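# Swap spare robot arm to far desk, broken arm into case

## Task

Carry the spare robot arm out of the open case on one desk and lay it on the empty desk on the opposite side of the room, then place the broken arm (the one with red tape) inside the case. Both arms are heavy and unpowered, so their joints flop freely. At the end both must be at rest: the spare arm with nothing hanging past any desk edge, and the broken arm sitting low enough that the lid could close, though the lid stays open. Letting any part of either arm drop freely by more than a few centimetres is a failure. The case must finish upright on its desk. The robot must release everything and back away, and must not topple or finish tilted.

## Robot and tools

ROBOT. A Rainbow Robotics RB-Y1: a wheeled base (two drive wheels, two rear casters, 0.66 m long, 0.58 m wide, front edge 0.10 m ahead of the wheel axle), a folding torso (leg with ankle, knee, hip), a head and two 7-joint arms with parallel grippers. The base cannot move sideways. Each arm is rated about 3 kg; heavy weight held far forward can tip the robot, and nothing stops that.

FRAMES. Base frame: origin on the floor between the drive wheels, x forward, y left, z up. The state reports chest, left_hand and right_hand in this frame; a hand point is the centre between its finger pads, fingers along its -z, closing along its x. Printed hand positions get less accurate at long reach. Odometry frame is the base frame where the scene began; base_odometry counts wheel turns only, so wheel slip looks like travel. Heading is positive to the left, -3.142 to 3.142.

execute_actions. Argument "actions": a list holding zero or one action. Empty list = just report state and images. An action may contain:
- "base": exactly one of {"translate_m": d} (a relative drive, metres, forward positive, -3 to 3) or {"rotate_rad": d} (a relative turn in place, radians, left/counter-clockwise positive, -3.2 to 3.2). Both are offsets from where the base last measured itself. A move too long to finish in about 8.7 s at its top speed is refused, so split long moves.
- "joints": a single object mapping joint names to absolute target angles (rad) or gripper openings (m), covering torso, both arms and head together. Ranges: torso_squat_rad 0 to 1.2 (bigger lowers the level chest); torso_shift_rad -0.3 to 0.6 (hips forward when positive); torso_pitch_rad -0.2 to 1.4 (forward bow positive); torso_yaw_rad -1.5 to 1.5 (left positive). Shoulder_pitch -2.356 to 2.356 (0 hangs, negative raises forward); left_shoulder_roll_rad 0 to 3.141 (out to the left), right_shoulder_roll_rad -3.141 to 0 (negative out to the right); shoulder_yaw -2.094 to 2.094; elbow -2.617 to 0.01 (0 straight, negative bends); forearm_roll -3.141 to 3.141; wrist_pitch -1.57 to 1.919 (negative tips hand forward); hand_roll -2.705 to 2.705; gripper_m 0 to 0.1 (gap between pads). Yaw and roll signs are the same for both arms. head_pan_rad -0.523 to 0.523, head_tilt_rad -0.35 to 1.57 (down positive). Tolerance for done is ±0.02 rad, ±0.004 m for grippers. Torso combos are also capped: squat+shift <= 1.52; squat-shift+pitch <= 1.57; shift+0.5 pitch-0.4 squat <= 0.7; shift+0.3 pitch-0.5 squat <= 0.39; breaking one leaves the torso off_target.
- "speeds": caps for this action only, translate_m 0.05 to 0.4 m/s, rotate_rad 0.1 to 1.509 rad/s (defaults are the maxima).
- "min_time_s": 0.1 to 8, the shortest duration of each arm and head motion.
Top joint speeds: arm 1 rad/s (wrist-end joints 1.5), head 1.5, squat and pitch 0.3, shift 0.15, torso yaw 0.6, grippers 0.1 m/s.
"cameras": list from head_camera, left_wrist_camera, right_wrist_camera, all; omitted/null means all, [] means none. Unknown keys or out-of-range numbers reject the whole call with no motion. Joints left out of an action may still be driving toward earlier targets.

wait: "seconds" 0 to 10; no new command, returns state and images.
zoom_image: "camera" plus "region" [x0, y0, x1, y1] in pixels of that camera's latest full image, top-left origin, at most 504 by 504.
read_manual: optional "section" ("licences"); returns licence text only.
finished_scene: "scene" = the current scene's number; ends it irreversibly after the last command has settled, and reports success.

RESULTS. base_status and joint_status tell how each motion ended. done: reached target (for the base, wheels turned the commanded amount, even if slipping). off_target: rested away from target, may still push. contact_stop: torso or arm hit something firm, or could not lift the load; the whole group (torso joints, or one arm's seven joints) halts and holds. stopped_with_arm: torso halted because an arm contact-stopped. time_out: took far longer than expected. limit_stop_at_<name>; limit_stop_at_own_body means a guard halted it just before hitting the robot's own body; move the arm and torso apart. limit_stop_at_motor_heat: a hot motor braked the arm. "joint command not followed" with a cause line means a self- or arm-to-arm collision check refused that arm's targets (grippers still act); the robot may retry them later. on_its_own lists uncommanded parts; "held at" is the target held, not the actual position. MOTOR HOT warns from 65 °C; at 80 °C an OVER-TEMPERATURE FAULT stops everything. A torque fault at a joint's load limit (shoulders 64.4 N m, elbow 33.1, wrist joints 23) freezes the robot for 10 s and skips the rest of the call.

RECOVERY. After a stop, first back the stopped arm off in its own action, then the torso. If both hands share one object and the torso contact-stops at once with nothing in the way, resend every arm joint at its reported value, then the torso command.

CAUTIONS. To grip, command an opening at least 0.005 m under the object's width; off_target is then normal. The base keeps pushing into furniture without stopping; a bent leg can poke past the base front and may shove the robot backward unseen by odometry. Never let the arms strike or squeeze each other, hands included. Avoid drops, slams, hard pushes, knocking the case over, and tipping the robot. Objects may occasionally get a brief push.

Each tool is called after "Call:" as name(argument=value, ...), one argument or row to a line, values as JSON.

## Session

Call:
execute_actions(
  actions=[],
)

Scene clock: 0.00 s.
base_odometry: x=+0.000 y=+0.000 heading=+0.000 (m, m, rad; odometry frame)
base_status: not commanded
joint_positions: torso_squat_rad=+0.350 torso_shift_rad=+0.000 torso_pitch_rad=+0.000 torso_yaw_rad=-0.001 left_shoulder_pitch_rad=+0.032 left_shoulder_roll_rad=+0.038 left_shoulder_yaw_rad=-0.031 left_elbow_rad=-0.117 left_forearm_roll_rad=+0.041 left_wrist_pitch_rad=+0.007 left_hand_roll_rad=-0.004 left_gripper_m=+0.099 right_shoulder_pitch_rad=-0.007 right_shoulder_roll_rad=-0.019 right_shoulder_yaw_rad=+0.056 right_elbow_rad=-0.172 right_forearm_roll_rad=-0.043 right_wrist_pitch_rad=+0.024 right_hand_roll_rad=-0.009 right_gripper_m=+0.100 head_pan_rad=-0.001 head_tilt_rad=+0.401
joint_status: not commanded
chest: x=-0.2280 y=+0.0002 z=+1.2475 quat_wxyz=(+1.000, +0.000, +0.000, +0.000) (m; base frame)
left_hand: x=-0.1953 y=+0.2471 z=+0.5635 quat_wxyz=(+0.999, +0.017, -0.040, +0.007) (m; base frame)
right_hand: x=-0.1448 y=-0.2304 z=+0.5668 quat_wxyz=(+0.997, -0.006, -0.077, +0.003) (m; base frame)
pictures: head_camera, left_wrist_camera, right_wrist_camera
Images, in order (width x height): head_camera 896x504, left_wrist_camera 644x364, right_wrist_camera 644x364.

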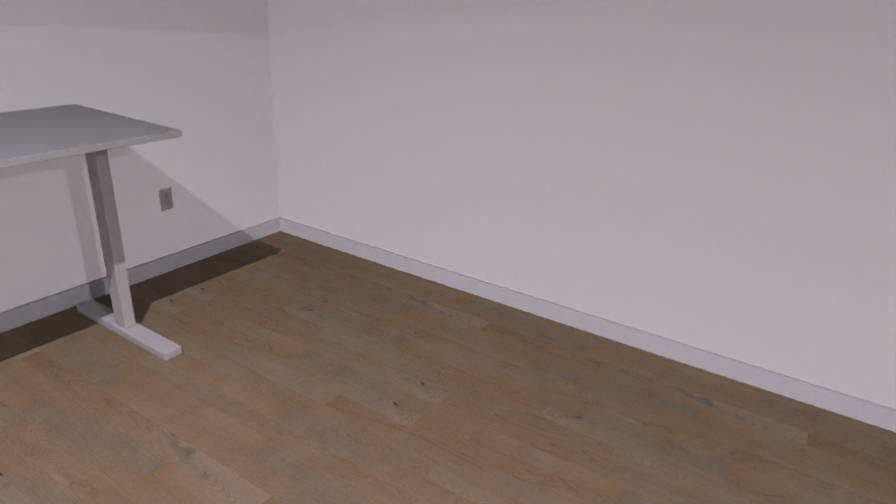

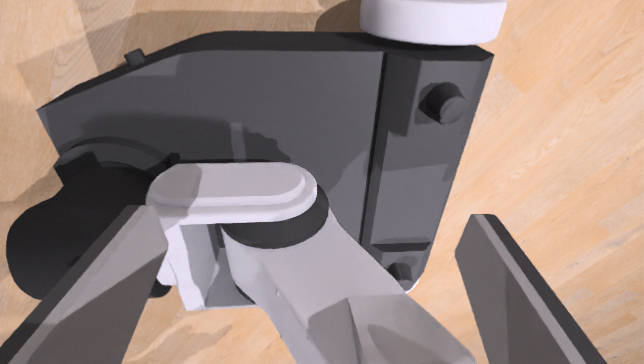

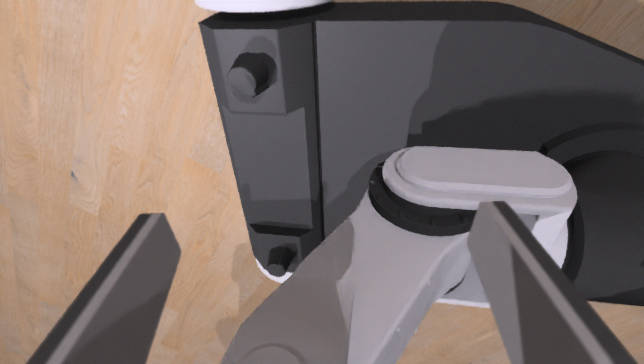

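Call:
execute_actions(
  actions=[
    {"base":{"rotate_rad":1.0}},
  ],
  cameras=["head_camera"],
)

Call:
execute_actions(
  actions=[
    {"base":{"rotate_rad":1.4}},
  ],
  cameras=["head_camera"],
)

Call:
execute_actions(
  actions=[
    {"base":{"rotate_rad":1.4}},
  ],
  cameras=["head_camera"],
)

Scene clock: 9.33 s.
base_odometry: x=+0.000 y=+0.000 heading=+0.999 (m, m, rad; odometry frame)
base_status: done
joint_positions: torso_squat_rad=+0.350 torso_shift_rad=+0.000 torso_pitch_rad=+0.000 torso_yaw_rad=-0.001 left_shoulder_pitch_rad=+0.032 left_shoulder_roll_rad=+0.038 left_shoulder_yaw_rad=-0.031 left_elbow_rad=-0.117 left_forearm_roll_rad=+0.041 left_wrist_pitch_rad=+0.007 left_hand_roll_rad=-0.004 left_gripper_m=+0.099 right_shoulder_pitch_rad=-0.007 right_shoulder_roll_rad=-0.019 right_shoulder_yaw_rad=+0.056 right_elbow_rad=-0.172 right_forearm_roll_rad=-0.043 right_wrist_pitch_rad=+0.024 right_hand_roll_rad=-0.009 right_gripper_m=+0.100 head_pan_rad=-0.001 head_tilt_rad=+0.401
joint_status: not commanded
chest: x=-0.2280 y=+0.0002 z=+1.2475 quat_wxyz=(+1.000, +0.000, +0.000, +0.000) (m; base frame)
left_hand: x=-0.1953 y=+0.2471 z=+0.5635 quat_wxyz=(+0.999, +0.017, -0.040, +0.007) (m; base frame)
right_hand: x=-0.1448 y=-0.2305 z=+0.5668 quat_wxyz=(+0.997, -0.006, -0.077, +0.003) (m; base frame)
pictures: head_camera
Images, in order (width x height): head_camera 896x504.

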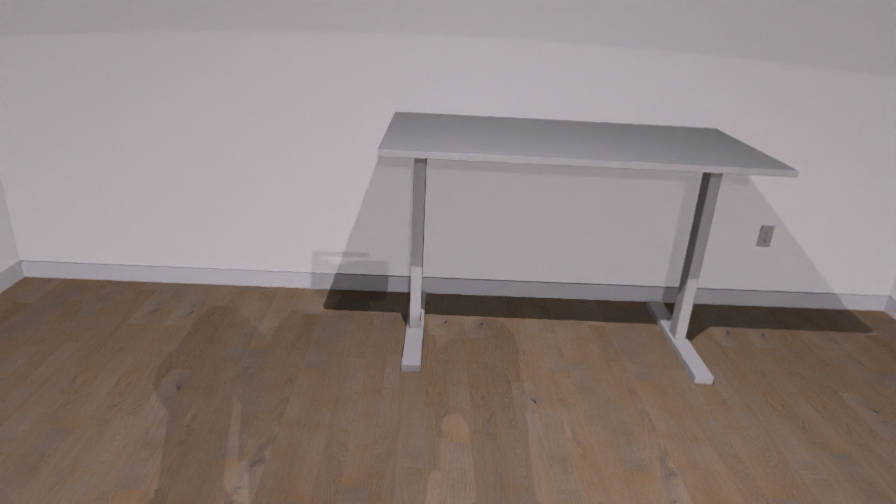

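Scene clock: 13.13 s.
base_odometry: x=+0.000 y=+0.000 heading=+2.399 (m, m, rad; odometry frame)
base_status: done
joint_positions: torso_squat_rad=+0.350 torso_shift_rad=+0.000 torso_pitch_rad=+0.000 torso_yaw_rad=-0.001 left_shoulder_pitch_rad=+0.032 left_shoulder_roll_rad=+0.038 left_shoulder_yaw_rad=-0.031 left_elbow_rad=-0.117 left_forearm_roll_rad=+0.041 left_wrist_pitch_rad=+0.007 left_hand_roll_rad=-0.004 left_gripper_m=+0.099 right_shoulder_pitch_rad=-0.007 right_shoulder_roll_rad=-0.019 right_shoulder_yaw_rad=+0.056 right_elbow_rad=-0.172 right_forearm_roll_rad=-0.043 right_wrist_pitch_rad=+0.024 right_hand_roll_rad=-0.009 right_gripper_m=+0.100 head_pan_rad=-0.001 head_tilt_rad=+0.401
joint_status: not commanded
chest: x=-0.2280 y=+0.0002 z=+1.2475 quat_wxyz=(+1.000, +0.000, +0.000, +0.000) (m; base frame)
left_hand: x=-0.1953 y=+0.2471 z=+0.5635 quat_wxyz=(+0.999, +0.017, -0.040, +0.007) (m; base frame)
right_hand: x=-0.1448 y=-0.2305 z=+0.5668 quat_wxyz=(+0.997, -0.006, -0.077, +0.003) (m; base frame)
pictures: head_camera
Images, in order (width x height): head_camera 896x504.

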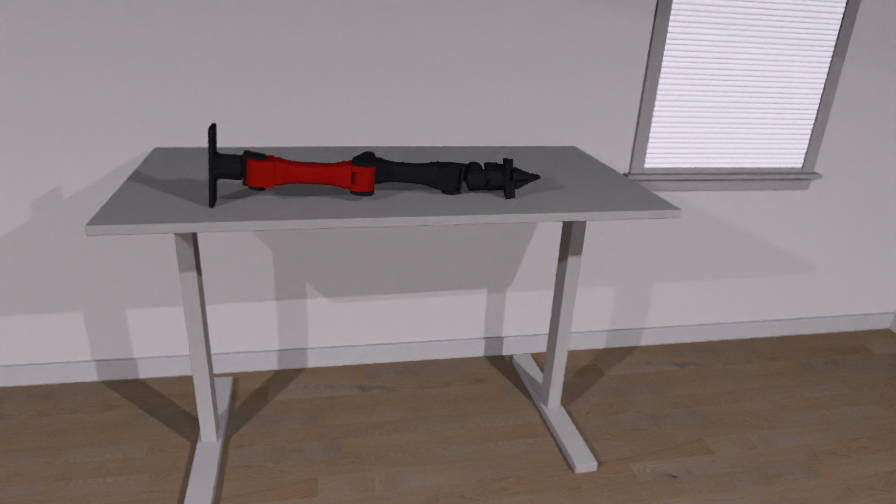

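Scene clock: 16.80 s.
base_odometry: x=+0.000 y=+0.000 heading=-2.485 (m, m, rad; odometry frame)
base_status: done
joint_positions: torso_squat_rad=+0.350 torso_shift_rad=+0.000 torso_pitch_rad=+0.000 torso_yaw_rad=-0.001 left_shoulder_pitch_rad=+0.032 left_shoulder_roll_rad=+0.038 left_shoulder_yaw_rad=-0.031 left_elbow_rad=-0.117 left_forearm_roll_rad=+0.041 left_wrist_pitch_rad=+0.007 left_hand_roll_rad=-0.004 left_gripper_m=+0.099 right_shoulder_pitch_rad=-0.007 right_shoulder_roll_rad=-0.019 right_shoulder_yaw_rad=+0.056 right_elbow_rad=-0.172 right_forearm_roll_rad=-0.043 right_wrist_pitch_rad=+0.024 right_hand_roll_rad=-0.009 right_gripper_m=+0.100 head_pan_rad=-0.001 head_tilt_rad=+0.401
joint_status: not commanded
chest: x=-0.2280 y=+0.0002 z=+1.2475 quat_wxyz=(+1.000, +0.000, +0.000, +0.000) (m; base frame)
left_hand: x=-0.1953 y=+0.2471 z=+0.5635 quat_wxyz=(+0.999, +0.017, -0.040, +0.007) (m; base frame)
right_hand: x=-0.1448 y=-0.2305 z=+0.5668 quat_wxyz=(+0.997, -0.006, -0.077, +0.003) (m; base frame)
pictures: head_camera
Images, in order (width x height): head_camera 896x504.

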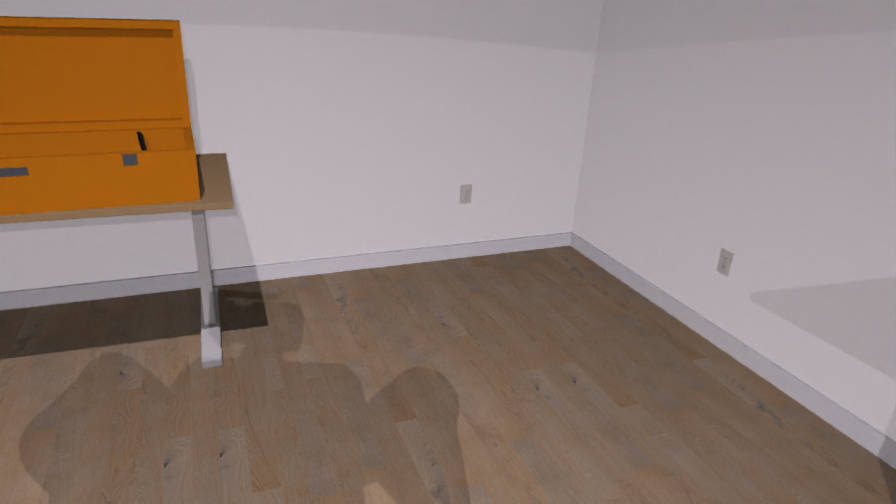

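Call:
execute_actions(
  actions=[
    {"base":{"rotate_rad":0.6}},
  ],
  cameras=["head_camera"],
)

Scene clock: 24.63 s.
base_odometry: x=+0.000 y=+0.000 heading=-1.885 (m, m, rad; odometry frame)
base_status: done
joint_positions: torso_squat_rad=+0.350 torso_shift_rad=+0.000 torso_pitch_rad=+0.000 torso_yaw_rad=-0.001 left_shoulder_pitch_rad=+0.032 left_shoulder_roll_rad=+0.038 left_shoulder_yaw_rad=-0.031 left_elbow_rad=-0.117 left_forearm_roll_rad=+0.041 left_wrist_pitch_rad=+0.007 left_hand_roll_rad=-0.004 left_gripper_m=+0.099 right_shoulder_pitch_rad=-0.007 right_shoulder_roll_rad=-0.020 right_shoulder_yaw_rad=+0.056 right_elbow_rad=-0.172 right_forearm_roll_rad=-0.043 right_wrist_pitch_rad=+0.024 right_hand_roll_rad=-0.009 right_gripper_m=+0.100 head_pan_rad=-0.001 head_tilt_rad=+0.401
joint_status: not commanded
chest: x=-0.2280 y=+0.0002 z=+1.2475 quat_wxyz=(+1.000, +0.000, +0.000, +0.000) (m; base frame)
left_hand: x=-0.1953 y=+0.2471 z=+0.5635 quat_wxyz=(+0.999, +0.017, -0.040, +0.007) (m; base frame)
right_hand: x=-0.1448 y=-0.2305 z=+0.5668 quat_wxyz=(+0.997, -0.006, -0.077, +0.003) (m; base frame)
pictures: head_camera
Images, in order (width x height): head_camera 896x504.

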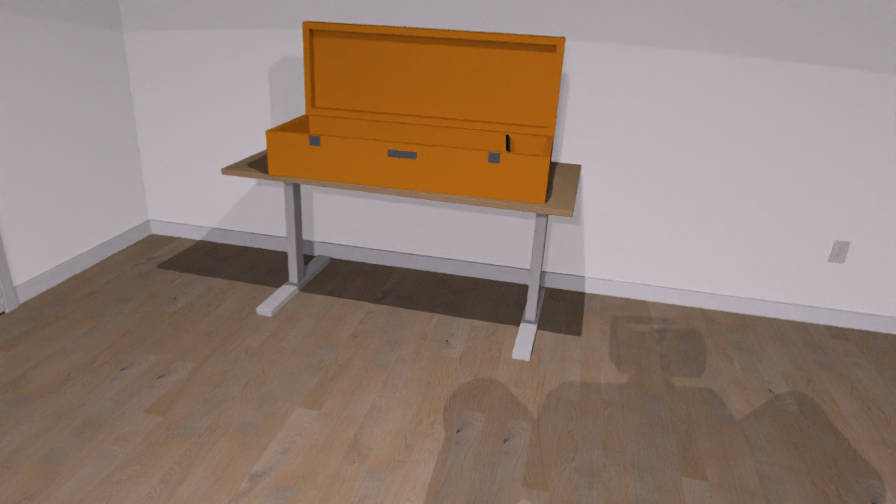

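Call:
execute_actions(
  actions=[
    {"base":{"rotate_rad":0.25}},
  ],
  cameras=[],
)

Call:
execute_actions(
  actions=[
    {"base":{"translate_m":1.89},"joints":{"torso_squat_rad":0.0,"head_tilt_rad":0.7}},
  ],
  cameras=[],
)

Call:
execute_actions(
  actions=[
    {"base":{"rotate_rad":-0.56}},
  ],
  cameras=["head_camera"],
)

Scene clock: 60.67 s.
base_odometry: x=+0.000 y=+0.000 heading=-1.636 (m, m, rad; odometry frame)
base_status: done
joint_positions: torso_squat_rad=+0.350 torso_shift_rad=+0.000 torso_pitch_rad=+0.000 torso_yaw_rad=-0.001 left_shoulder_pitch_rad=+0.032 left_shoulder_roll_rad=+0.038 left_shoulder_yaw_rad=-0.031 left_elbow_rad=-0.117 left_forearm_roll_rad=+0.041 left_wrist_pitch_rad=+0.007 left_hand_roll_rad=-0.004 left_gripper_m=+0.099 right_shoulder_pitch_rad=-0.007 right_shoulder_roll_rad=-0.019 right_shoulder_yaw_rad=+0.056 right_elbow_rad=-0.172 right_forearm_roll_rad=-0.043 right_wrist_pitch_rad=+0.024 right_hand_roll_rad=-0.009 right_gripper_m=+0.100 head_pan_rad=-0.001 head_tilt_rad=+0.401
joint_status: not commanded
chest: x=-0.2280 y=+0.0002 z=+1.2475 quat_wxyz=(+1.000, +0.000, +0.000, +0.000) (m; base frame)
left_hand: x=-0.1953 y=+0.2471 z=+0.5635 quat_wxyz=(+0.999, +0.017, -0.040, +0.007) (m; base frame)
right_hand: x=-0.1448 y=-0.2305 z=+0.5668 quat_wxyz=(+0.997, -0.006, -0.077, +0.003) (m; base frame)
pictures: none
No camera images: the call's "cameras" was empty. Leave "cameras" out to get every camera's image.

Scene clock: 66.73 s.
base_odometry: x=-0.121 y=-1.886 heading=-1.635 (m, m, rad; odometry frame)
base_status: done
joint_positions: torso_squat_rad=+0.000 torso_shift_rad=+0.000 torso_pitch_rad=+0.000 torso_yaw_rad=-0.001 left_shoulder_pitch_rad=+0.032 left_shoulder_roll_rad=+0.038 left_shoulder_yaw_rad=-0.031 left_elbow_rad=-0.117 left_forearm_roll_rad=+0.041 left_wrist_pitch_rad=+0.007 left_hand_roll_rad=-0.004 left_gripper_m=+0.099 right_shoulder_pitch_rad=-0.007 right_shoulder_roll_rad=-0.019 right_shoulder_yaw_rad=+0.056 right_elbow_rad=-0.172 right_forearm_roll_rad=-0.043 right_wrist_pitch_rad=+0.024 right_hand_roll_rad=-0.009 right_gripper_m=+0.100 head_pan_rad=-0.001 head_tilt_rad=+0.700
joint_status: all done
chest: x=-0.2279 y=+0.0002 z=+1.2899 quat_wxyz=(+1.000, +0.000, +0.000, +0.000) (m; base frame)
left_hand: x=-0.1952 y=+0.2471 z=+0.6059 quat_wxyz=(+0.999, +0.017, -0.040, +0.007) (m; base frame)
right_hand: x=-0.1447 y=-0.2305 z=+0.6092 quat_wxyz=(+0.997, -0.006, -0.077, +0.003) (m; base frame)
pictures: none
No camera images: the call's "cameras" was empty. Leave "cameras" out to get every camera's image.

Scene clock: 69.30 s.
base_odometry: x=-0.121 y=-1.886 heading=-2.194 (m, m, rad; odometry frame)
base_status: done
joint_positions: torso_squat_rad=+0.000 torso_shift_rad=+0.000 torso_pitch_rad=+0.000 torso_yaw_rad=-0.001 left_shoulder_pitch_rad=+0.032 left_shoulder_roll_rad=+0.038 left_shoulder_yaw_rad=-0.031 left_elbow_rad=-0.117 left_forearm_roll_rad=+0.041 left_wrist_pitch_rad=+0.007 left_hand_roll_rad=-0.004 left_gripper_m=+0.099 right_shoulder_pitch_rad=-0.007 right_shoulder_roll_rad=-0.020 right_shoulder_yaw_rad=+0.056 right_elbow_rad=-0.172 right_forearm_roll_rad=-0.043 right_wrist_pitch_rad=+0.024 right_hand_roll_rad=-0.009 right_gripper_m=+0.100 head_pan_rad=-0.001 head_tilt_rad=+0.700
joint_status: not commanded
chest: x=-0.2279 y=+0.0003 z=+1.2899 quat_wxyz=(+1.000, +0.000, +0.000, +0.000) (m; base frame)
left_hand: x=-0.1952 y=+0.2471 z=+0.6059 quat_wxyz=(+0.999, +0.017, -0.040, +0.007) (m; base frame)
right_hand: x=-0.1447 y=-0.2305 z=+0.6092 quat_wxyz=(+0.997, -0.006, -0.077, +0.003) (m; base frame)
pictures: head_camera
Images, in order (width x height): head_camera 896x504.

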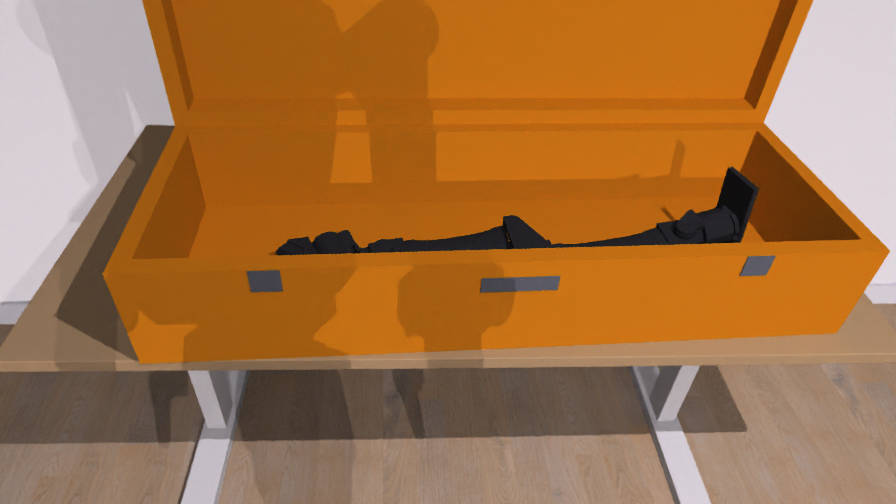

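Call:
execute_actions(
  actions=[
    {"base":{"translate_m":0.43},"joints":{"torso_pitch_rad":0.3,"head_tilt_rad":0.8,"left_shoulder_pitch_rad":0.3,"right_shoulder_pitch_rad":0.3}},
  ],
  cameras=["head_camera"],
)

Scene clock: 118.23 s.
base_odometry: x=-0.372 y=-2.235 heading=-2.195 (m, m, rad; odometry frame)
base_status: done
joint_positions: torso_squat_rad=+0.000 torso_shift_rad=+0.000 torso_pitch_rad=+0.300 torso_yaw_rad=-0.001 left_shoulder_pitch_rad=+0.300 left_shoulder_roll_rad=+0.038 left_shoulder_yaw_rad=-0.031 left_elbow_rad=-0.117 left_forearm_roll_rad=+0.041 left_wrist_pitch_rad=+0.007 left_hand_roll_rad=-0.004 left_gripper_m=+0.099 right_shoulder_pitch_rad=+0.300 right_shoulder_roll_rad=-0.020 right_shoulder_yaw_rad=+0.056 right_elbow_rad=-0.172 right_forearm_roll_rad=-0.043 right_wrist_pitch_rad=+0.024 right_hand_roll_rad=-0.009 right_gripper_m=+0.100 head_pan_rad=-0.001 head_tilt_rad=+0.800
joint_status: all done
chest: x=-0.1363 y=+0.0003 z=+1.2761 quat_wxyz=(+0.989, -0.001, +0.149, +0.000) (m; base frame)
left_hand: x=-0.4878 y=+0.2413 z=+0.6860 quat_wxyz=(+0.971, +0.027, +0.234, +0.047) (m; base frame)
right_hand: x=-0.4670 y=-0.2274 z=+0.6741 quat_wxyz=(+0.975, -0.016, +0.215, -0.047) (m; base frame)
pictures: head_camera
Images, in order (width x height): head_camera 896x504.

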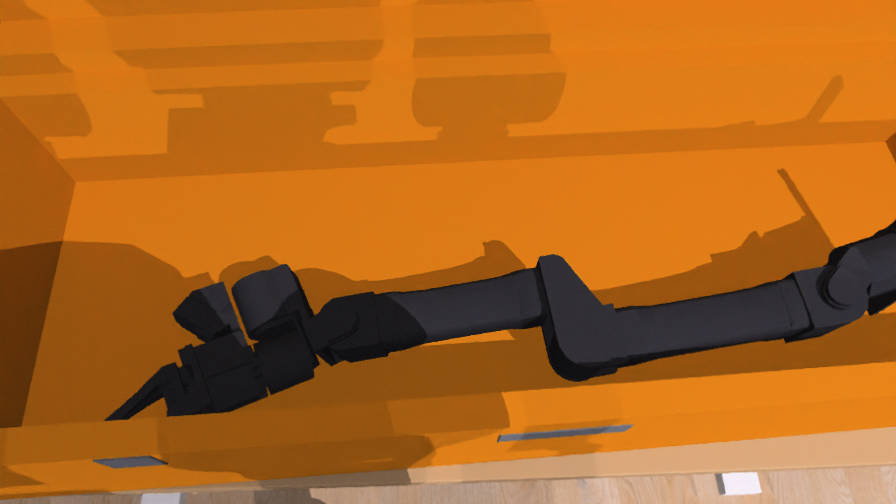

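Call:
execute_actions(
  actions=[
    {"base":{"rotate_rad":0.33}},
  ],
  cameras=[],
)

Call:
execute_actions(
  actions=[
    {"base":{"translate_m":-0.5},"joints":{"left_shoulder_roll_rad":1.137,"right_shoulder_roll_rad":-1.137,"left_elbow_rad":-1.833,"right_elbow_rad":-1.833,"left_forearm_roll_rad":1.571,"right_forearm_roll_rad":-1.571,"left_hand_roll_rad":1.29,"right_hand_roll_rad":-0.89}},
  ],
  cameras=[],
)

Call:
execute_actions(
  actions=[
    {"base":{"rotate_rad":-0.31},"joints":{"left_shoulder_pitch_rad":-1.534,"right_shoulder_pitch_rad":-1.534,"left_shoulder_yaw_rad":-1.089,"right_shoulder_yaw_rad":1.089,"left_wrist_pitch_rad":1.571,"right_wrist_pitch_rad":1.571}},
  ],
  cameras=["head_camera"],
)

Scene clock: 186.37 s.
base_odometry: x=-0.372 y=-2.235 heading=-1.865 (m, m, rad; odometry frame)
base_status: done
joint_positions: torso_squat_rad=+0.000 torso_shift_rad=+0.000 torso_pitch_rad=+0.300 torso_yaw_rad=-0.001 left_shoulder_pitch_rad=+0.300 left_shoulder_roll_rad=+0.038 left_shoulder_yaw_rad=-0.031 left_elbow_rad=-0.117 left_forearm_roll_rad=+0.041 left_wrist_pitch_rad=+0.007 left_hand_roll_rad=-0.004 left_gripper_m=+0.099 right_shoulder_pitch_rad=+0.300 right_shoulder_roll_rad=-0.020 right_shoulder_yaw_rad=+0.056 right_elbow_rad=-0.172 right_forearm_roll_rad=-0.043 right_wrist_pitch_rad=+0.024 right_hand_roll_rad=-0.009 right_gripper_m=+0.100 head_pan_rad=-0.001 head_tilt_rad=+0.800
joint_status: not commanded
chest: x=-0.1363 y=+0.0002 z=+1.2761 quat_wxyz=(+0.989, +0.000, +0.149, +0.000) (m; base frame)
left_hand: x=-0.4878 y=+0.2413 z=+0.6860 quat_wxyz=(+0.971, +0.027, +0.234, +0.047) (m; base frame)
right_hand: x=-0.4670 y=-0.2274 z=+0.6741 quat_wxyz=(+0.975, -0.016, +0.215, -0.047) (m; base frame)
pictures: none
No camera images: the call's "cameras" was empty. Leave "cameras" out to get every camera's image.

Scene clock: 189.30 s.
base_odometry: x=-0.227 y=-1.756 heading=-1.864 (m, m, rad; odometry frame)
base_status: done
joint_positions: torso_squat_rad=+0.000 torso_shift_rad=+0.000 torso_pitch_rad=+0.300 torso_yaw_rad=-0.001 left_shoulder_pitch_rad=+0.300 left_shoulder_roll_rad=+1.137 left_shoulder_yaw_rad=-0.031 left_elbow_rad=-1.833 left_forearm_roll_rad=+1.571 left_wrist_pitch_rad=+0.007 left_hand_roll_rad=+1.290 left_gripper_m=+0.099 right_shoulder_pitch_rad=+0.300 right_shoulder_roll_rad=-1.137 right_shoulder_yaw_rad=+0.056 right_elbow_rad=-1.833 right_forearm_roll_rad=-1.571 right_wrist_pitch_rad=+0.024 right_hand_roll_rad=-0.890 right_gripper_m=+0.100 head_pan_rad=-0.001 head_tilt_rad=+0.800
joint_status: all done
chest: x=-0.1364 y=+0.0002 z=+1.2761 quat_wxyz=(+0.989, +0.000, +0.149, +0.000) (m; base frame)
left_hand: x=+0.2454 y=+0.4248 z=+1.0040 quat_wxyz=(+0.582, -0.431, -0.276, +0.632) (m; base frame)
right_hand: x=+0.2367 y=-0.4182 z=+0.9926 quat_wxyz=(+0.704, +0.363, -0.339, -0.507) (m; base frame)
pictures: none
No camera images: the call's "cameras" was empty. Leave "cameras" out to get every camera's image.

Scene clock: 191.80 s.
base_odometry: x=-0.227 y=-1.756 heading=-2.173 (m, m, rad; odometry frame)
base_status: done
joint_positions: torso_squat_rad=+0.000 torso_shift_rad=+0.000 torso_pitch_rad=+0.300 torso_yaw_rad=-0.001 left_shoulder_pitch_rad=-1.534 left_shoulder_roll_rad=+1.137 left_shoulder_yaw_rad=-1.089 left_elbow_rad=-1.833 left_forearm_roll_rad=+1.571 left_wrist_pitch_rad=+1.571 left_hand_roll_rad=+1.290 left_gripper_m=+0.099 right_shoulder_pitch_rad=-1.534 right_shoulder_roll_rad=-1.137 right_shoulder_yaw_rad=+1.088 right_elbow_rad=-1.833 right_forearm_roll_rad=-1.571 right_wrist_pitch_rad=+1.571 right_hand_roll_rad=-0.890 right_gripper_m=+0.100 head_pan_rad=-0.001 head_tilt_rad=+0.800
joint_status: all done
chest: x=-0.1364 y=+0.0003 z=+1.2761 quat_wxyz=(+0.989, -0.001, +0.149, +0.000) (m; base frame)
left_hand: x=+0.2573 y=+0.1703 z=+1.1219 quat_wxyz=(+0.995, -0.001, +0.000, +0.099) (m; base frame)
right_hand: x=+0.2572 y=-0.1705 z=+1.1225 quat_wxyz=(+0.995, +0.000, +0.000, +0.101) (m; base frame)
pictures: head_camera
Images, in order (width x height): head_camera 896x504.

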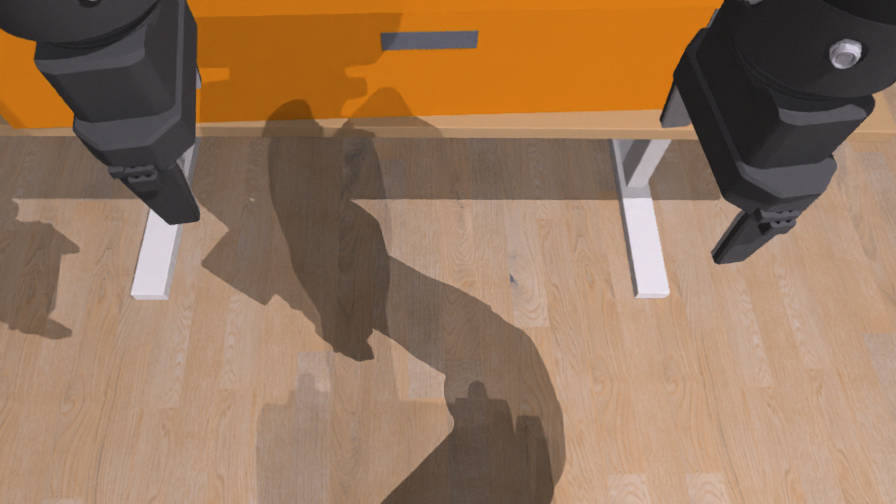

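Call:
execute_actions(
  actions=[
    {"base":{"translate_m":0.47},"joints":{"torso_squat_rad":0.45}},
  ],
)

Scene clock: 198.07 s.
base_odometry: x=-0.494 y=-2.143 heading=-2.174 (m, m, rad; odometry frame)
base_status: done
joint_positions: torso_squat_rad=+0.450 torso_shift_rad=+0.000 torso_pitch_rad=+0.300 torso_yaw_rad=-0.001 left_shoulder_pitch_rad=-1.534 left_shoulder_roll_rad=+1.137 left_shoulder_yaw_rad=-1.089 left_elbow_rad=-1.833 left_forearm_roll_rad=+1.571 left_wrist_pitch_rad=+1.571 left_hand_roll_rad=+1.290 left_gripper_m=+0.099 right_shoulder_pitch_rad=-1.534 right_shoulder_roll_rad=-1.137 right_shoulder_yaw_rad=+1.089 right_elbow_rad=-1.833 right_forearm_roll_rad=-1.571 right_wrist_pitch_rad=+1.571 right_hand_roll_rad=-0.890 right_gripper_m=+0.100 head_pan_rad=-0.001 head_tilt_rad=+0.800
joint_status: all done
chest: x=-0.1363 y=+0.0003 z=+1.2064 quat_wxyz=(+0.989, -0.001, +0.149, +0.000) (m; base frame)
left_hand: x=+0.2574 y=+0.1703 z=+1.0521 quat_wxyz=(+0.995, -0.001, +0.000, +0.098) (m; base frame)
right_hand: x=+0.2573 y=-0.1706 z=+1.0527 quat_wxyz=(+0.995, +0.000, +0.000, +0.101) (m; base frame)
pictures: head_camera, left_wrist_camera, right_wrist_camera
Images, in order (width x height): head_camera 896x504, left_wrist_camera 644x364, right_wrist_camera 644x364.

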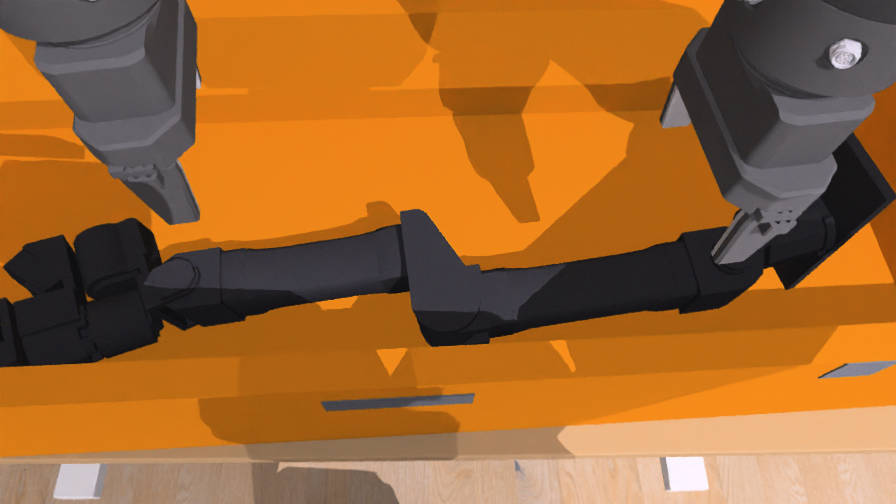

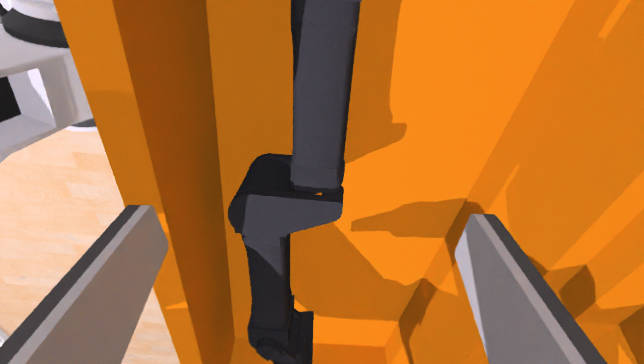

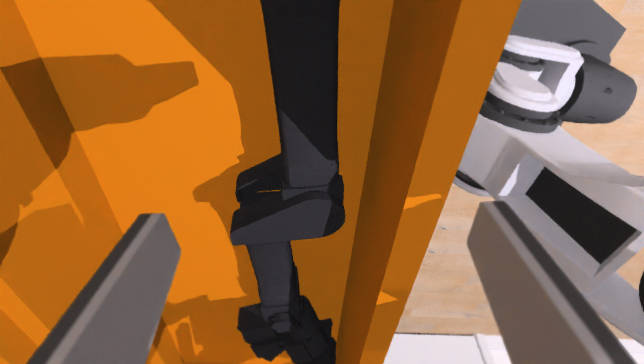

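Call:
execute_actions(
  actions=[
    {"joints":{"torso_squat_rad":0.82}},
  ],
)

Scene clock: 204.47 s.
base_odometry: x=-0.494 y=-2.143 heading=-2.174 (m, m, rad; odometry frame)
base_status: not commanded
joint_positions: torso_squat_rad=+0.820 torso_shift_rad=+0.000 torso_pitch_rad=+0.300 torso_yaw_rad=-0.001 left_shoulder_pitch_rad=-1.534 left_shoulder_roll_rad=+1.137 left_shoulder_yaw_rad=-1.089 left_elbow_rad=-1.833 left_forearm_roll_rad=+1.571 left_wrist_pitch_rad=+1.571 left_hand_roll_rad=+1.290 left_gripper_m=+0.099 right_shoulder_pitch_rad=-1.534 right_shoulder_roll_rad=-1.137 right_shoulder_yaw_rad=+1.089 right_elbow_rad=-1.833 right_forearm_roll_rad=-1.571 right_wrist_pitch_rad=+1.571 right_hand_roll_rad=-0.890 right_gripper_m=+0.100 head_pan_rad=-0.001 head_tilt_rad=+0.800
joint_status: all done
chest: x=-0.1365 y=+0.0003 z=+1.0537 quat_wxyz=(+0.989, -0.001, +0.149, +0.000) (m; base frame)
left_hand: x=+0.2573 y=+0.1703 z=+0.8994 quat_wxyz=(+0.995, -0.001, +0.000, +0.098) (m; base frame)
right_hand: x=+0.2572 y=-0.1706 z=+0.9001 quat_wxyz=(+0.995, +0.000, +0.000, +0.101) (m; base frame)
pictures: head_camera, left_wrist_camera, right_wrist_camera
Images, in order (width x height): head_camera 896x504, left_wrist_camera 644x364, right_wrist_camera 644x364.

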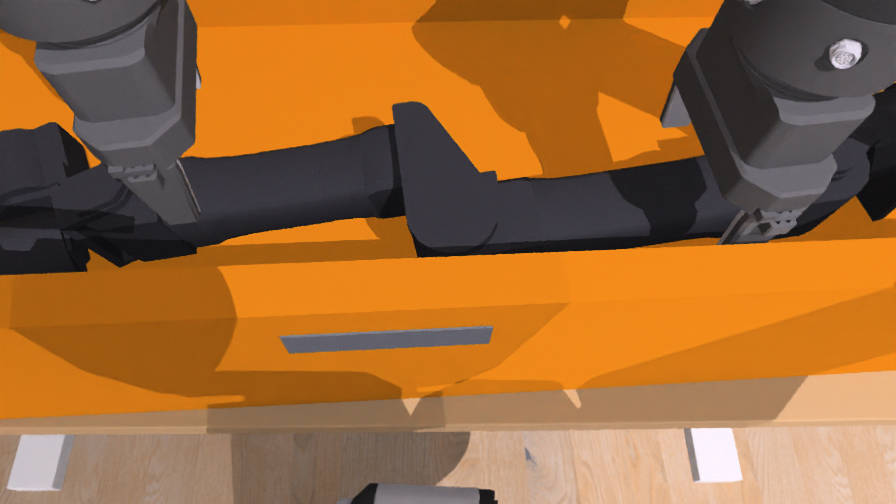

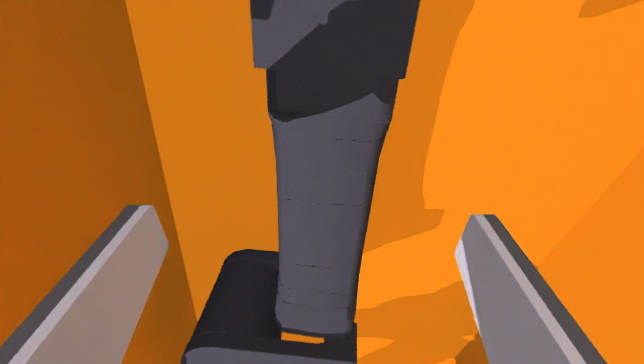

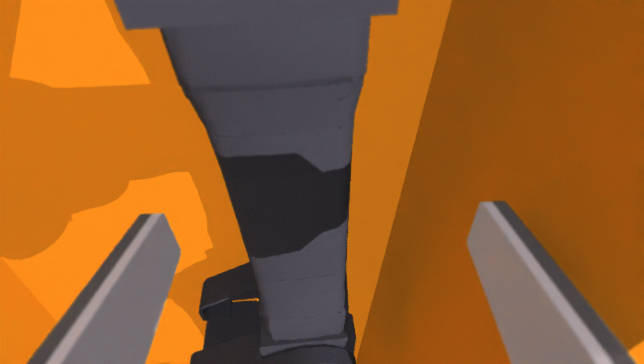

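Call:
execute_actions(
  actions=[
    {"base":{"translate_m":0.015},"joints":{"torso_squat_rad":0.9}},
  ],
)

Scene clock: 210.27 s.
base_odometry: x=-0.502 y=-2.155 heading=-2.174 (m, m, rad; odometry frame)
base_status: done
joint_positions: torso_squat_rad=+0.900 torso_shift_rad=+0.000 torso_pitch_rad=+0.300 torso_yaw_rad=-0.001 left_shoulder_pitch_rad=-1.534 left_shoulder_roll_rad=+1.137 left_shoulder_yaw_rad=-1.089 left_elbow_rad=-1.833 left_forearm_roll_rad=+1.571 left_wrist_pitch_rad=+1.571 left_hand_roll_rad=+1.290 left_gripper_m=+0.099 right_shoulder_pitch_rad=-1.534 right_shoulder_roll_rad=-1.137 right_shoulder_yaw_rad=+1.089 right_elbow_rad=-1.833 right_forearm_roll_rad=-1.571 right_wrist_pitch_rad=+1.571 right_hand_roll_rad=-0.890 right_gripper_m=+0.100 head_pan_rad=-0.001 head_tilt_rad=+0.800
joint_status: all done
chest: x=-0.1365 y=+0.0003 z=+1.0113 quat_wxyz=(+0.989, -0.001, +0.149, +0.000) (m; base frame)
left_hand: x=+0.2573 y=+0.1703 z=+0.8570 quat_wxyz=(+0.995, -0.001, +0.000, +0.098) (m; base frame)
right_hand: x=+0.2572 y=-0.1706 z=+0.8576 quat_wxyz=(+0.995, +0.000, +0.000, +0.101) (m; base frame)
pictures: head_camera, left_wrist_camera, right_wrist_camera
Images, in order (width x height): head_camera 896x504, left_wrist_camera 644x364, right_wrist_camera 644x364.

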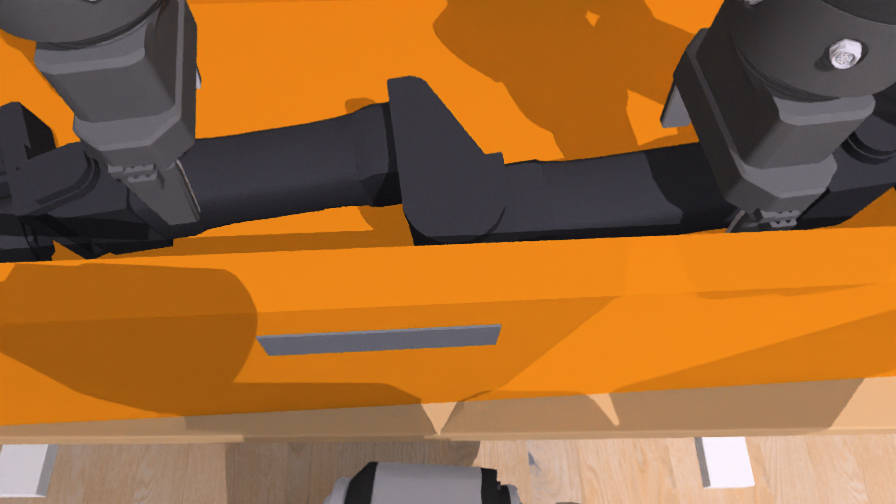

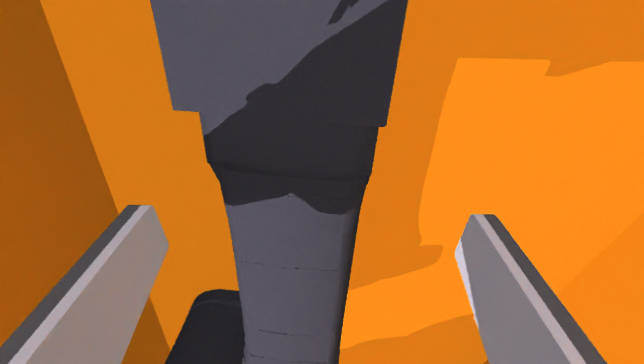

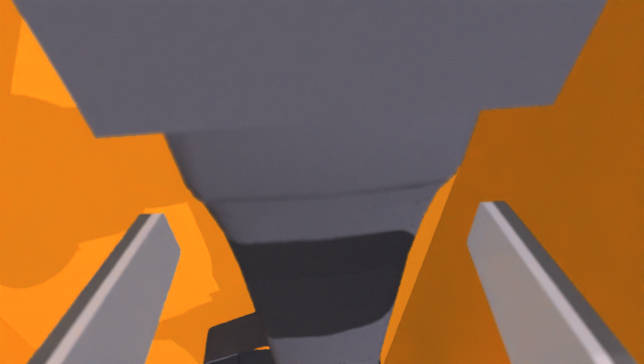

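Call:
execute_actions(
  actions=[
    {"joints":{"torso_squat_rad":0.96,"left_shoulder_pitch_rad":-1.44}},
  ],
)

Scene clock: 222.23 s.
base_odometry: x=-0.502 y=-2.155 heading=-2.174 (m, m, rad; odometry frame)
base_status: not commanded
joint_positions: torso_squat_rad=+0.960 torso_shift_rad=+0.000 torso_pitch_rad=+0.299 torso_yaw_rad=-0.001 left_shoulder_pitch_rad=-1.444 left_shoulder_roll_rad=+1.138 left_shoulder_yaw_rad=-1.086 left_elbow_rad=-1.833 left_forearm_roll_rad=+1.570 left_wrist_pitch_rad=+1.571 left_hand_roll_rad=+1.290 left_gripper_m=+0.099 right_shoulder_pitch_rad=-1.535 right_shoulder_roll_rad=-1.137 right_shoulder_yaw_rad=+1.088 right_elbow_rad=-1.833 right_forearm_roll_rad=-1.571 right_wrist_pitch_rad=+1.571 right_hand_roll_rad=-0.890 right_gripper_m=+0.100 head_pan_rad=-0.001 head_tilt_rad=+0.800
joint_status: all done
chest: x=-0.1370 y=+0.0002 z=+0.9777 quat_wxyz=(+0.989, +0.000, +0.149, +0.000) (m; base frame)
left_hand: x=+0.2382 y=+0.1834 z=+0.7938 quat_wxyz=(+0.993, +0.007, +0.040, +0.114) (m; base frame)
right_hand: x=+0.2570 y=-0.1705 z=+0.8248 quat_wxyz=(+0.995, +0.000, -0.001, +0.101) (m; base frame)
pictures: head_camera, left_wrist_camera, right_wrist_camera
Images, in order (width x height): head_camera 896x504, left_wrist_camera 644x364, right_wrist_camera 644x364.

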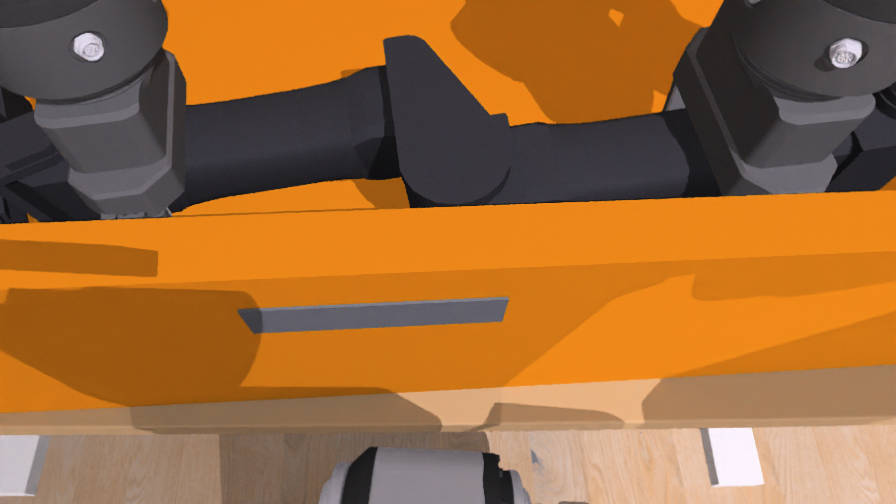

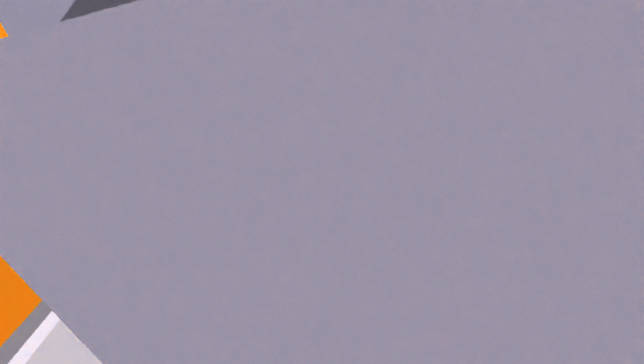

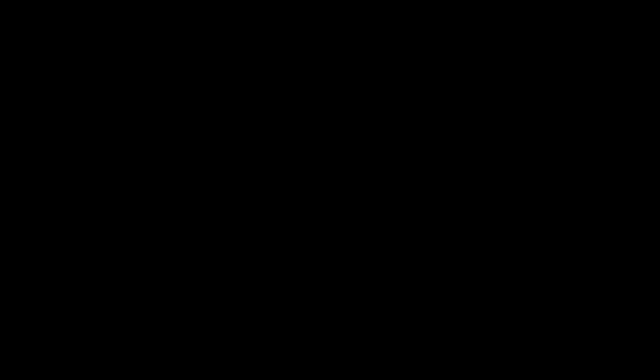

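Call:
execute_actions(
  actions=[
    {"joints":{"torso_squat_rad":0.95,"left_gripper_m":0.03,"right_gripper_m":0.03,"left_shoulder_pitch_rad":-1.45}},
  ],
  cameras=["head_camera"],
)

Call:
execute_actions(
  actions=[
    {"joints":{"torso_squat_rad":0.8}},
  ],
  cameras=["head_camera"],
)

Scene clock: 231.67 s.
base_odometry: x=-0.502 y=-2.155 heading=-2.174 (m, m, rad; odometry frame)
base_status: not commanded
joint_positions: torso_squat_rad=+0.950 torso_shift_rad=+0.000 torso_pitch_rad=+0.300 torso_yaw_rad=-0.001 left_shoulder_pitch_rad=-1.450 left_shoulder_roll_rad=+1.138 left_shoulder_yaw_rad=-1.089 left_elbow_rad=-1.832 left_forearm_roll_rad=+1.570 left_wrist_pitch_rad=+1.571 left_hand_roll_rad=+1.290 left_gripper_m=+0.059 right_shoulder_pitch_rad=-1.534 right_shoulder_roll_rad=-1.138 right_shoulder_yaw_rad=+1.089 right_elbow_rad=-1.833 right_forearm_roll_rad=-1.571 right_wrist_pitch_rad=+1.572 right_hand_roll_rad=-0.890 right_gripper_m=+0.055 head_pan_rad=-0.001 head_tilt_rad=+0.800
joint_status: left_gripper_m off_target (ended at +0.059, target +0.030); right_gripper_m off_target (ended at +0.055, target +0.030); the others done
chest: x=-0.1365 y=+0.0003 z=+0.9833 quat_wxyz=(+0.989, -0.001, +0.149, +0.000) (m; base frame)
left_hand: x=+0.2395 y=+0.1829 z=+0.8000 quat_wxyz=(+0.993, +0.008, +0.039, +0.113) (m; base frame)
right_hand: x=+0.2570 y=-0.1710 z=+0.8296 quat_wxyz=(+0.995, -0.001, +0.000, +0.100) (m; base frame)
pictures: head_camera
Images, in order (width x height): head_camera 896x504.

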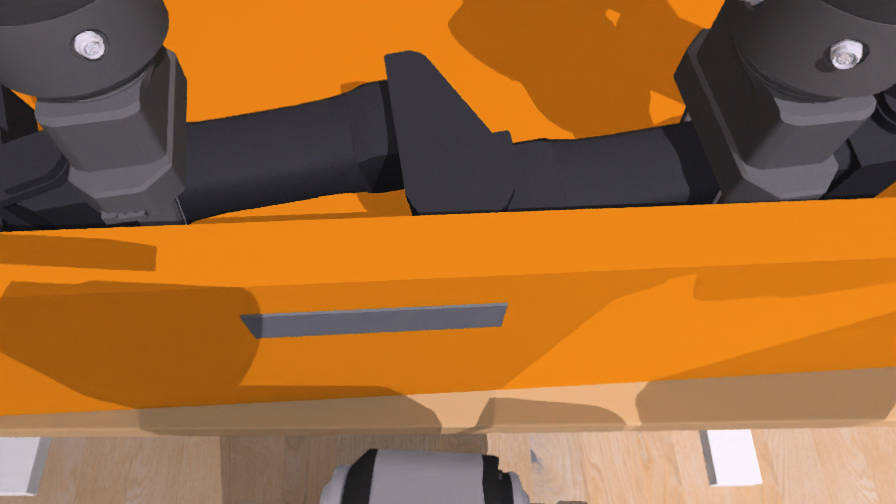

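Scene clock: 232.97 s.
base_odometry: x=-0.502 y=-2.155 heading=-2.174 (m, m, rad; odometry frame)
base_status: not commanded
joint_positions: torso_squat_rad=+0.800 torso_shift_rad=+0.001 torso_pitch_rad=+0.302 torso_yaw_rad=-0.001 left_shoulder_pitch_rad=-1.448 left_shoulder_roll_rad=+1.137 left_shoulder_yaw_rad=-1.091 left_elbow_rad=-1.833 left_forearm_roll_rad=+1.571 left_wrist_pitch_rad=+1.571 left_hand_roll_rad=+1.290 left_gripper_m=+0.055 right_shoulder_pitch_rad=-1.532 right_shoulder_roll_rad=-1.136 right_shoulder_yaw_rad=+1.091 right_elbow_rad=-1.833 right_forearm_roll_rad=-1.571 right_wrist_pitch_rad=+1.571 right_hand_roll_rad=-0.890 right_gripper_m=+0.054 head_pan_rad=-0.001 head_tilt_rad=+0.800
joint_status: all done
on_its_own: left_gripper_m moved -0.004 toward your old target +0.030
chest: x=-0.1357 y=+0.0002 z=+1.0637 quat_wxyz=(+0.989, +0.000, +0.150, +0.000) (m; base frame)
left_hand: x=+0.2388 y=+0.1828 z=+0.8788 quat_wxyz=(+0.993, +0.009, +0.041, +0.112) (m; base frame)
right_hand: x=+0.2568 y=-0.1710 z=+0.9081 quat_wxyz=(+0.995, -0.001, +0.003, +0.101) (m; base frame)
pictures: head_camera
Images, in order (width x height): head_camera 896x504.

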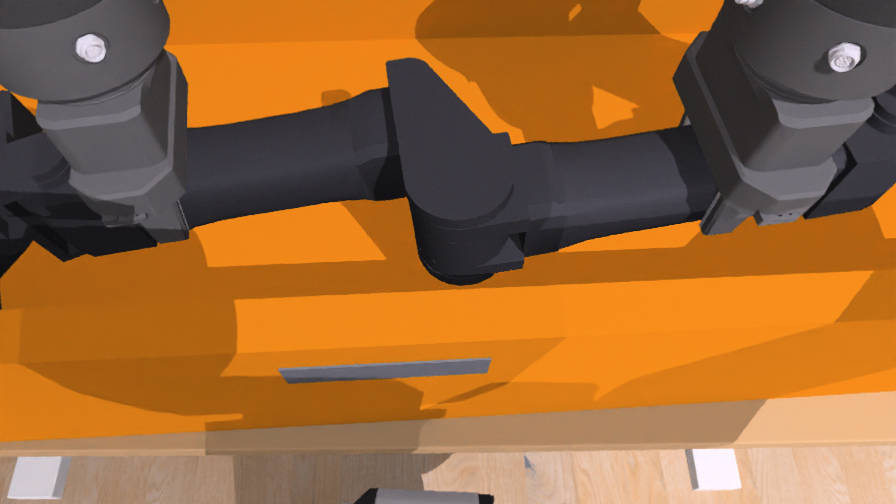

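Held. Raise fully.

Call:
execute_actions(
  actions=[
    {"joints":{"torso_squat_rad":0.0,"head_pan_rad":0.45,"head_tilt_rad":0.6}},
  ],
  cameras=["head_camera"],
)

Call:
execute_actions(
  actions=[
    {"joints":{"head_pan_rad":-0.45}},
  ],
  cameras=["head_camera"],
)

Scene clock: 242.93 s.
base_odometry: x=-0.502 y=-2.155 heading=-2.174 (m, m, rad; odometry frame)
base_status: not commanded
joint_positions: torso_squat_rad=+0.000 torso_shift_rad=+0.001 torso_pitch_rad=+0.302 torso_yaw_rad=-0.001 left_shoulder_pitch_rad=-1.448 left_shoulder_roll_rad=+1.136 left_shoulder_yaw_rad=-1.091 left_elbow_rad=-1.833 left_forearm_roll_rad=+1.571 left_wrist_pitch_rad=+1.571 left_hand_roll_rad=+1.290 left_gripper_m=+0.055 right_shoulder_pitch_rad=-1.532 right_shoulder_roll_rad=-1.136 right_shoulder_yaw_rad=+1.091 right_elbow_rad=-1.833 right_forearm_roll_rad=-1.571 right_wrist_pitch_rad=+1.571 right_hand_roll_rad=-0.890 right_gripper_m=+0.054 head_pan_rad=+0.450 head_tilt_rad=+0.600
joint_status: all done
chest: x=-0.1353 y=+0.0002 z=+1.2759 quat_wxyz=(+0.989, -0.001, +0.150, +0.000) (m; base frame)
left_hand: x=+0.2390 y=+0.1828 z=+1.0906 quat_wxyz=(+0.993, +0.009, +0.042, +0.112) (m; base frame)
right_hand: x=+0.2571 y=-0.1710 z=+1.1201 quat_wxyz=(+0.995, -0.001, +0.003, +0.100) (m; base frame)
pictures: head_camera
Images, in order (width x height): head_camera 896x504.

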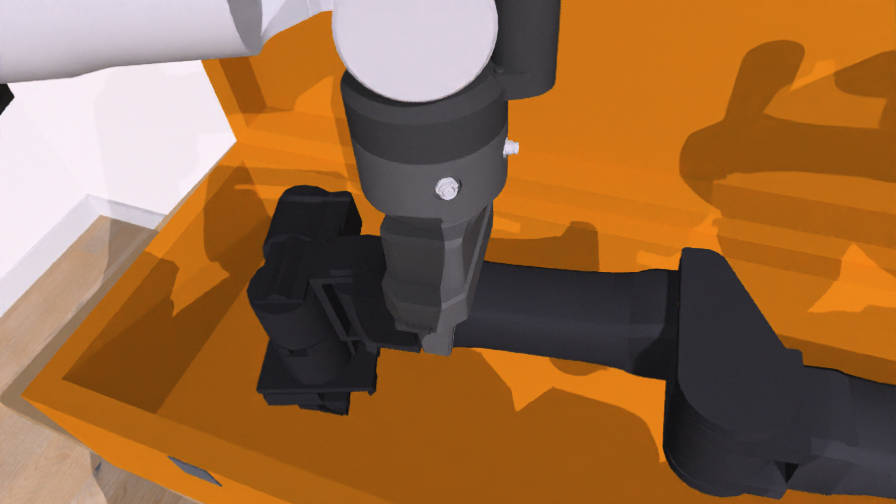

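Scene clock: 244.20 s.
base_odometry: x=-0.502 y=-2.155 heading=-2.174 (m, m, rad; odometry frame)
base_status: not commanded
joint_positions: torso_squat_rad=+0.000 torso_shift_rad=+0.001 torso_pitch_rad=+0.302 torso_yaw_rad=-0.001 left_shoulder_pitch_rad=-1.448 left_shoulder_roll_rad=+1.136 left_shoulder_yaw_rad=-1.091 left_elbow_rad=-1.833 left_forearm_roll_rad=+1.571 left_wrist_pitch_rad=+1.571 left_hand_roll_rad=+1.290 left_gripper_m=+0.055 right_shoulder_pitch_rad=-1.532 right_shoulder_roll_rad=-1.136 right_shoulder_yaw_rad=+1.091 right_elbow_rad=-1.833 right_forearm_roll_rad=-1.571 right_wrist_pitch_rad=+1.571 right_hand_roll_rad=-0.890 right_gripper_m=+0.054 head_pan_rad=-0.450 head_tilt_rad=+0.600
joint_status: all done
chest: x=-0.1353 y=+0.0002 z=+1.2759 quat_wxyz=(+0.989, -0.001, +0.150, +0.000) (m; base frame)
left_hand: x=+0.2390 y=+0.1828 z=+1.0906 quat_wxyz=(+0.993, +0.009, +0.042, +0.112) (m; base frame)
right_hand: x=+0.2571 y=-0.1710 z=+1.1201 quat_wxyz=(+0.995, -0.001, +0.003, +0.100) (m; base frame)
pictures: head_camera
Images, in order (width x height): head_camera 896x504.

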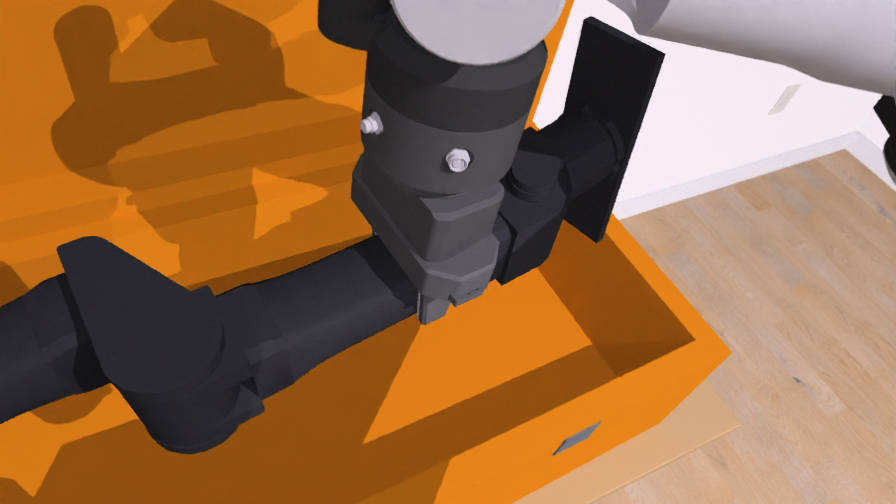

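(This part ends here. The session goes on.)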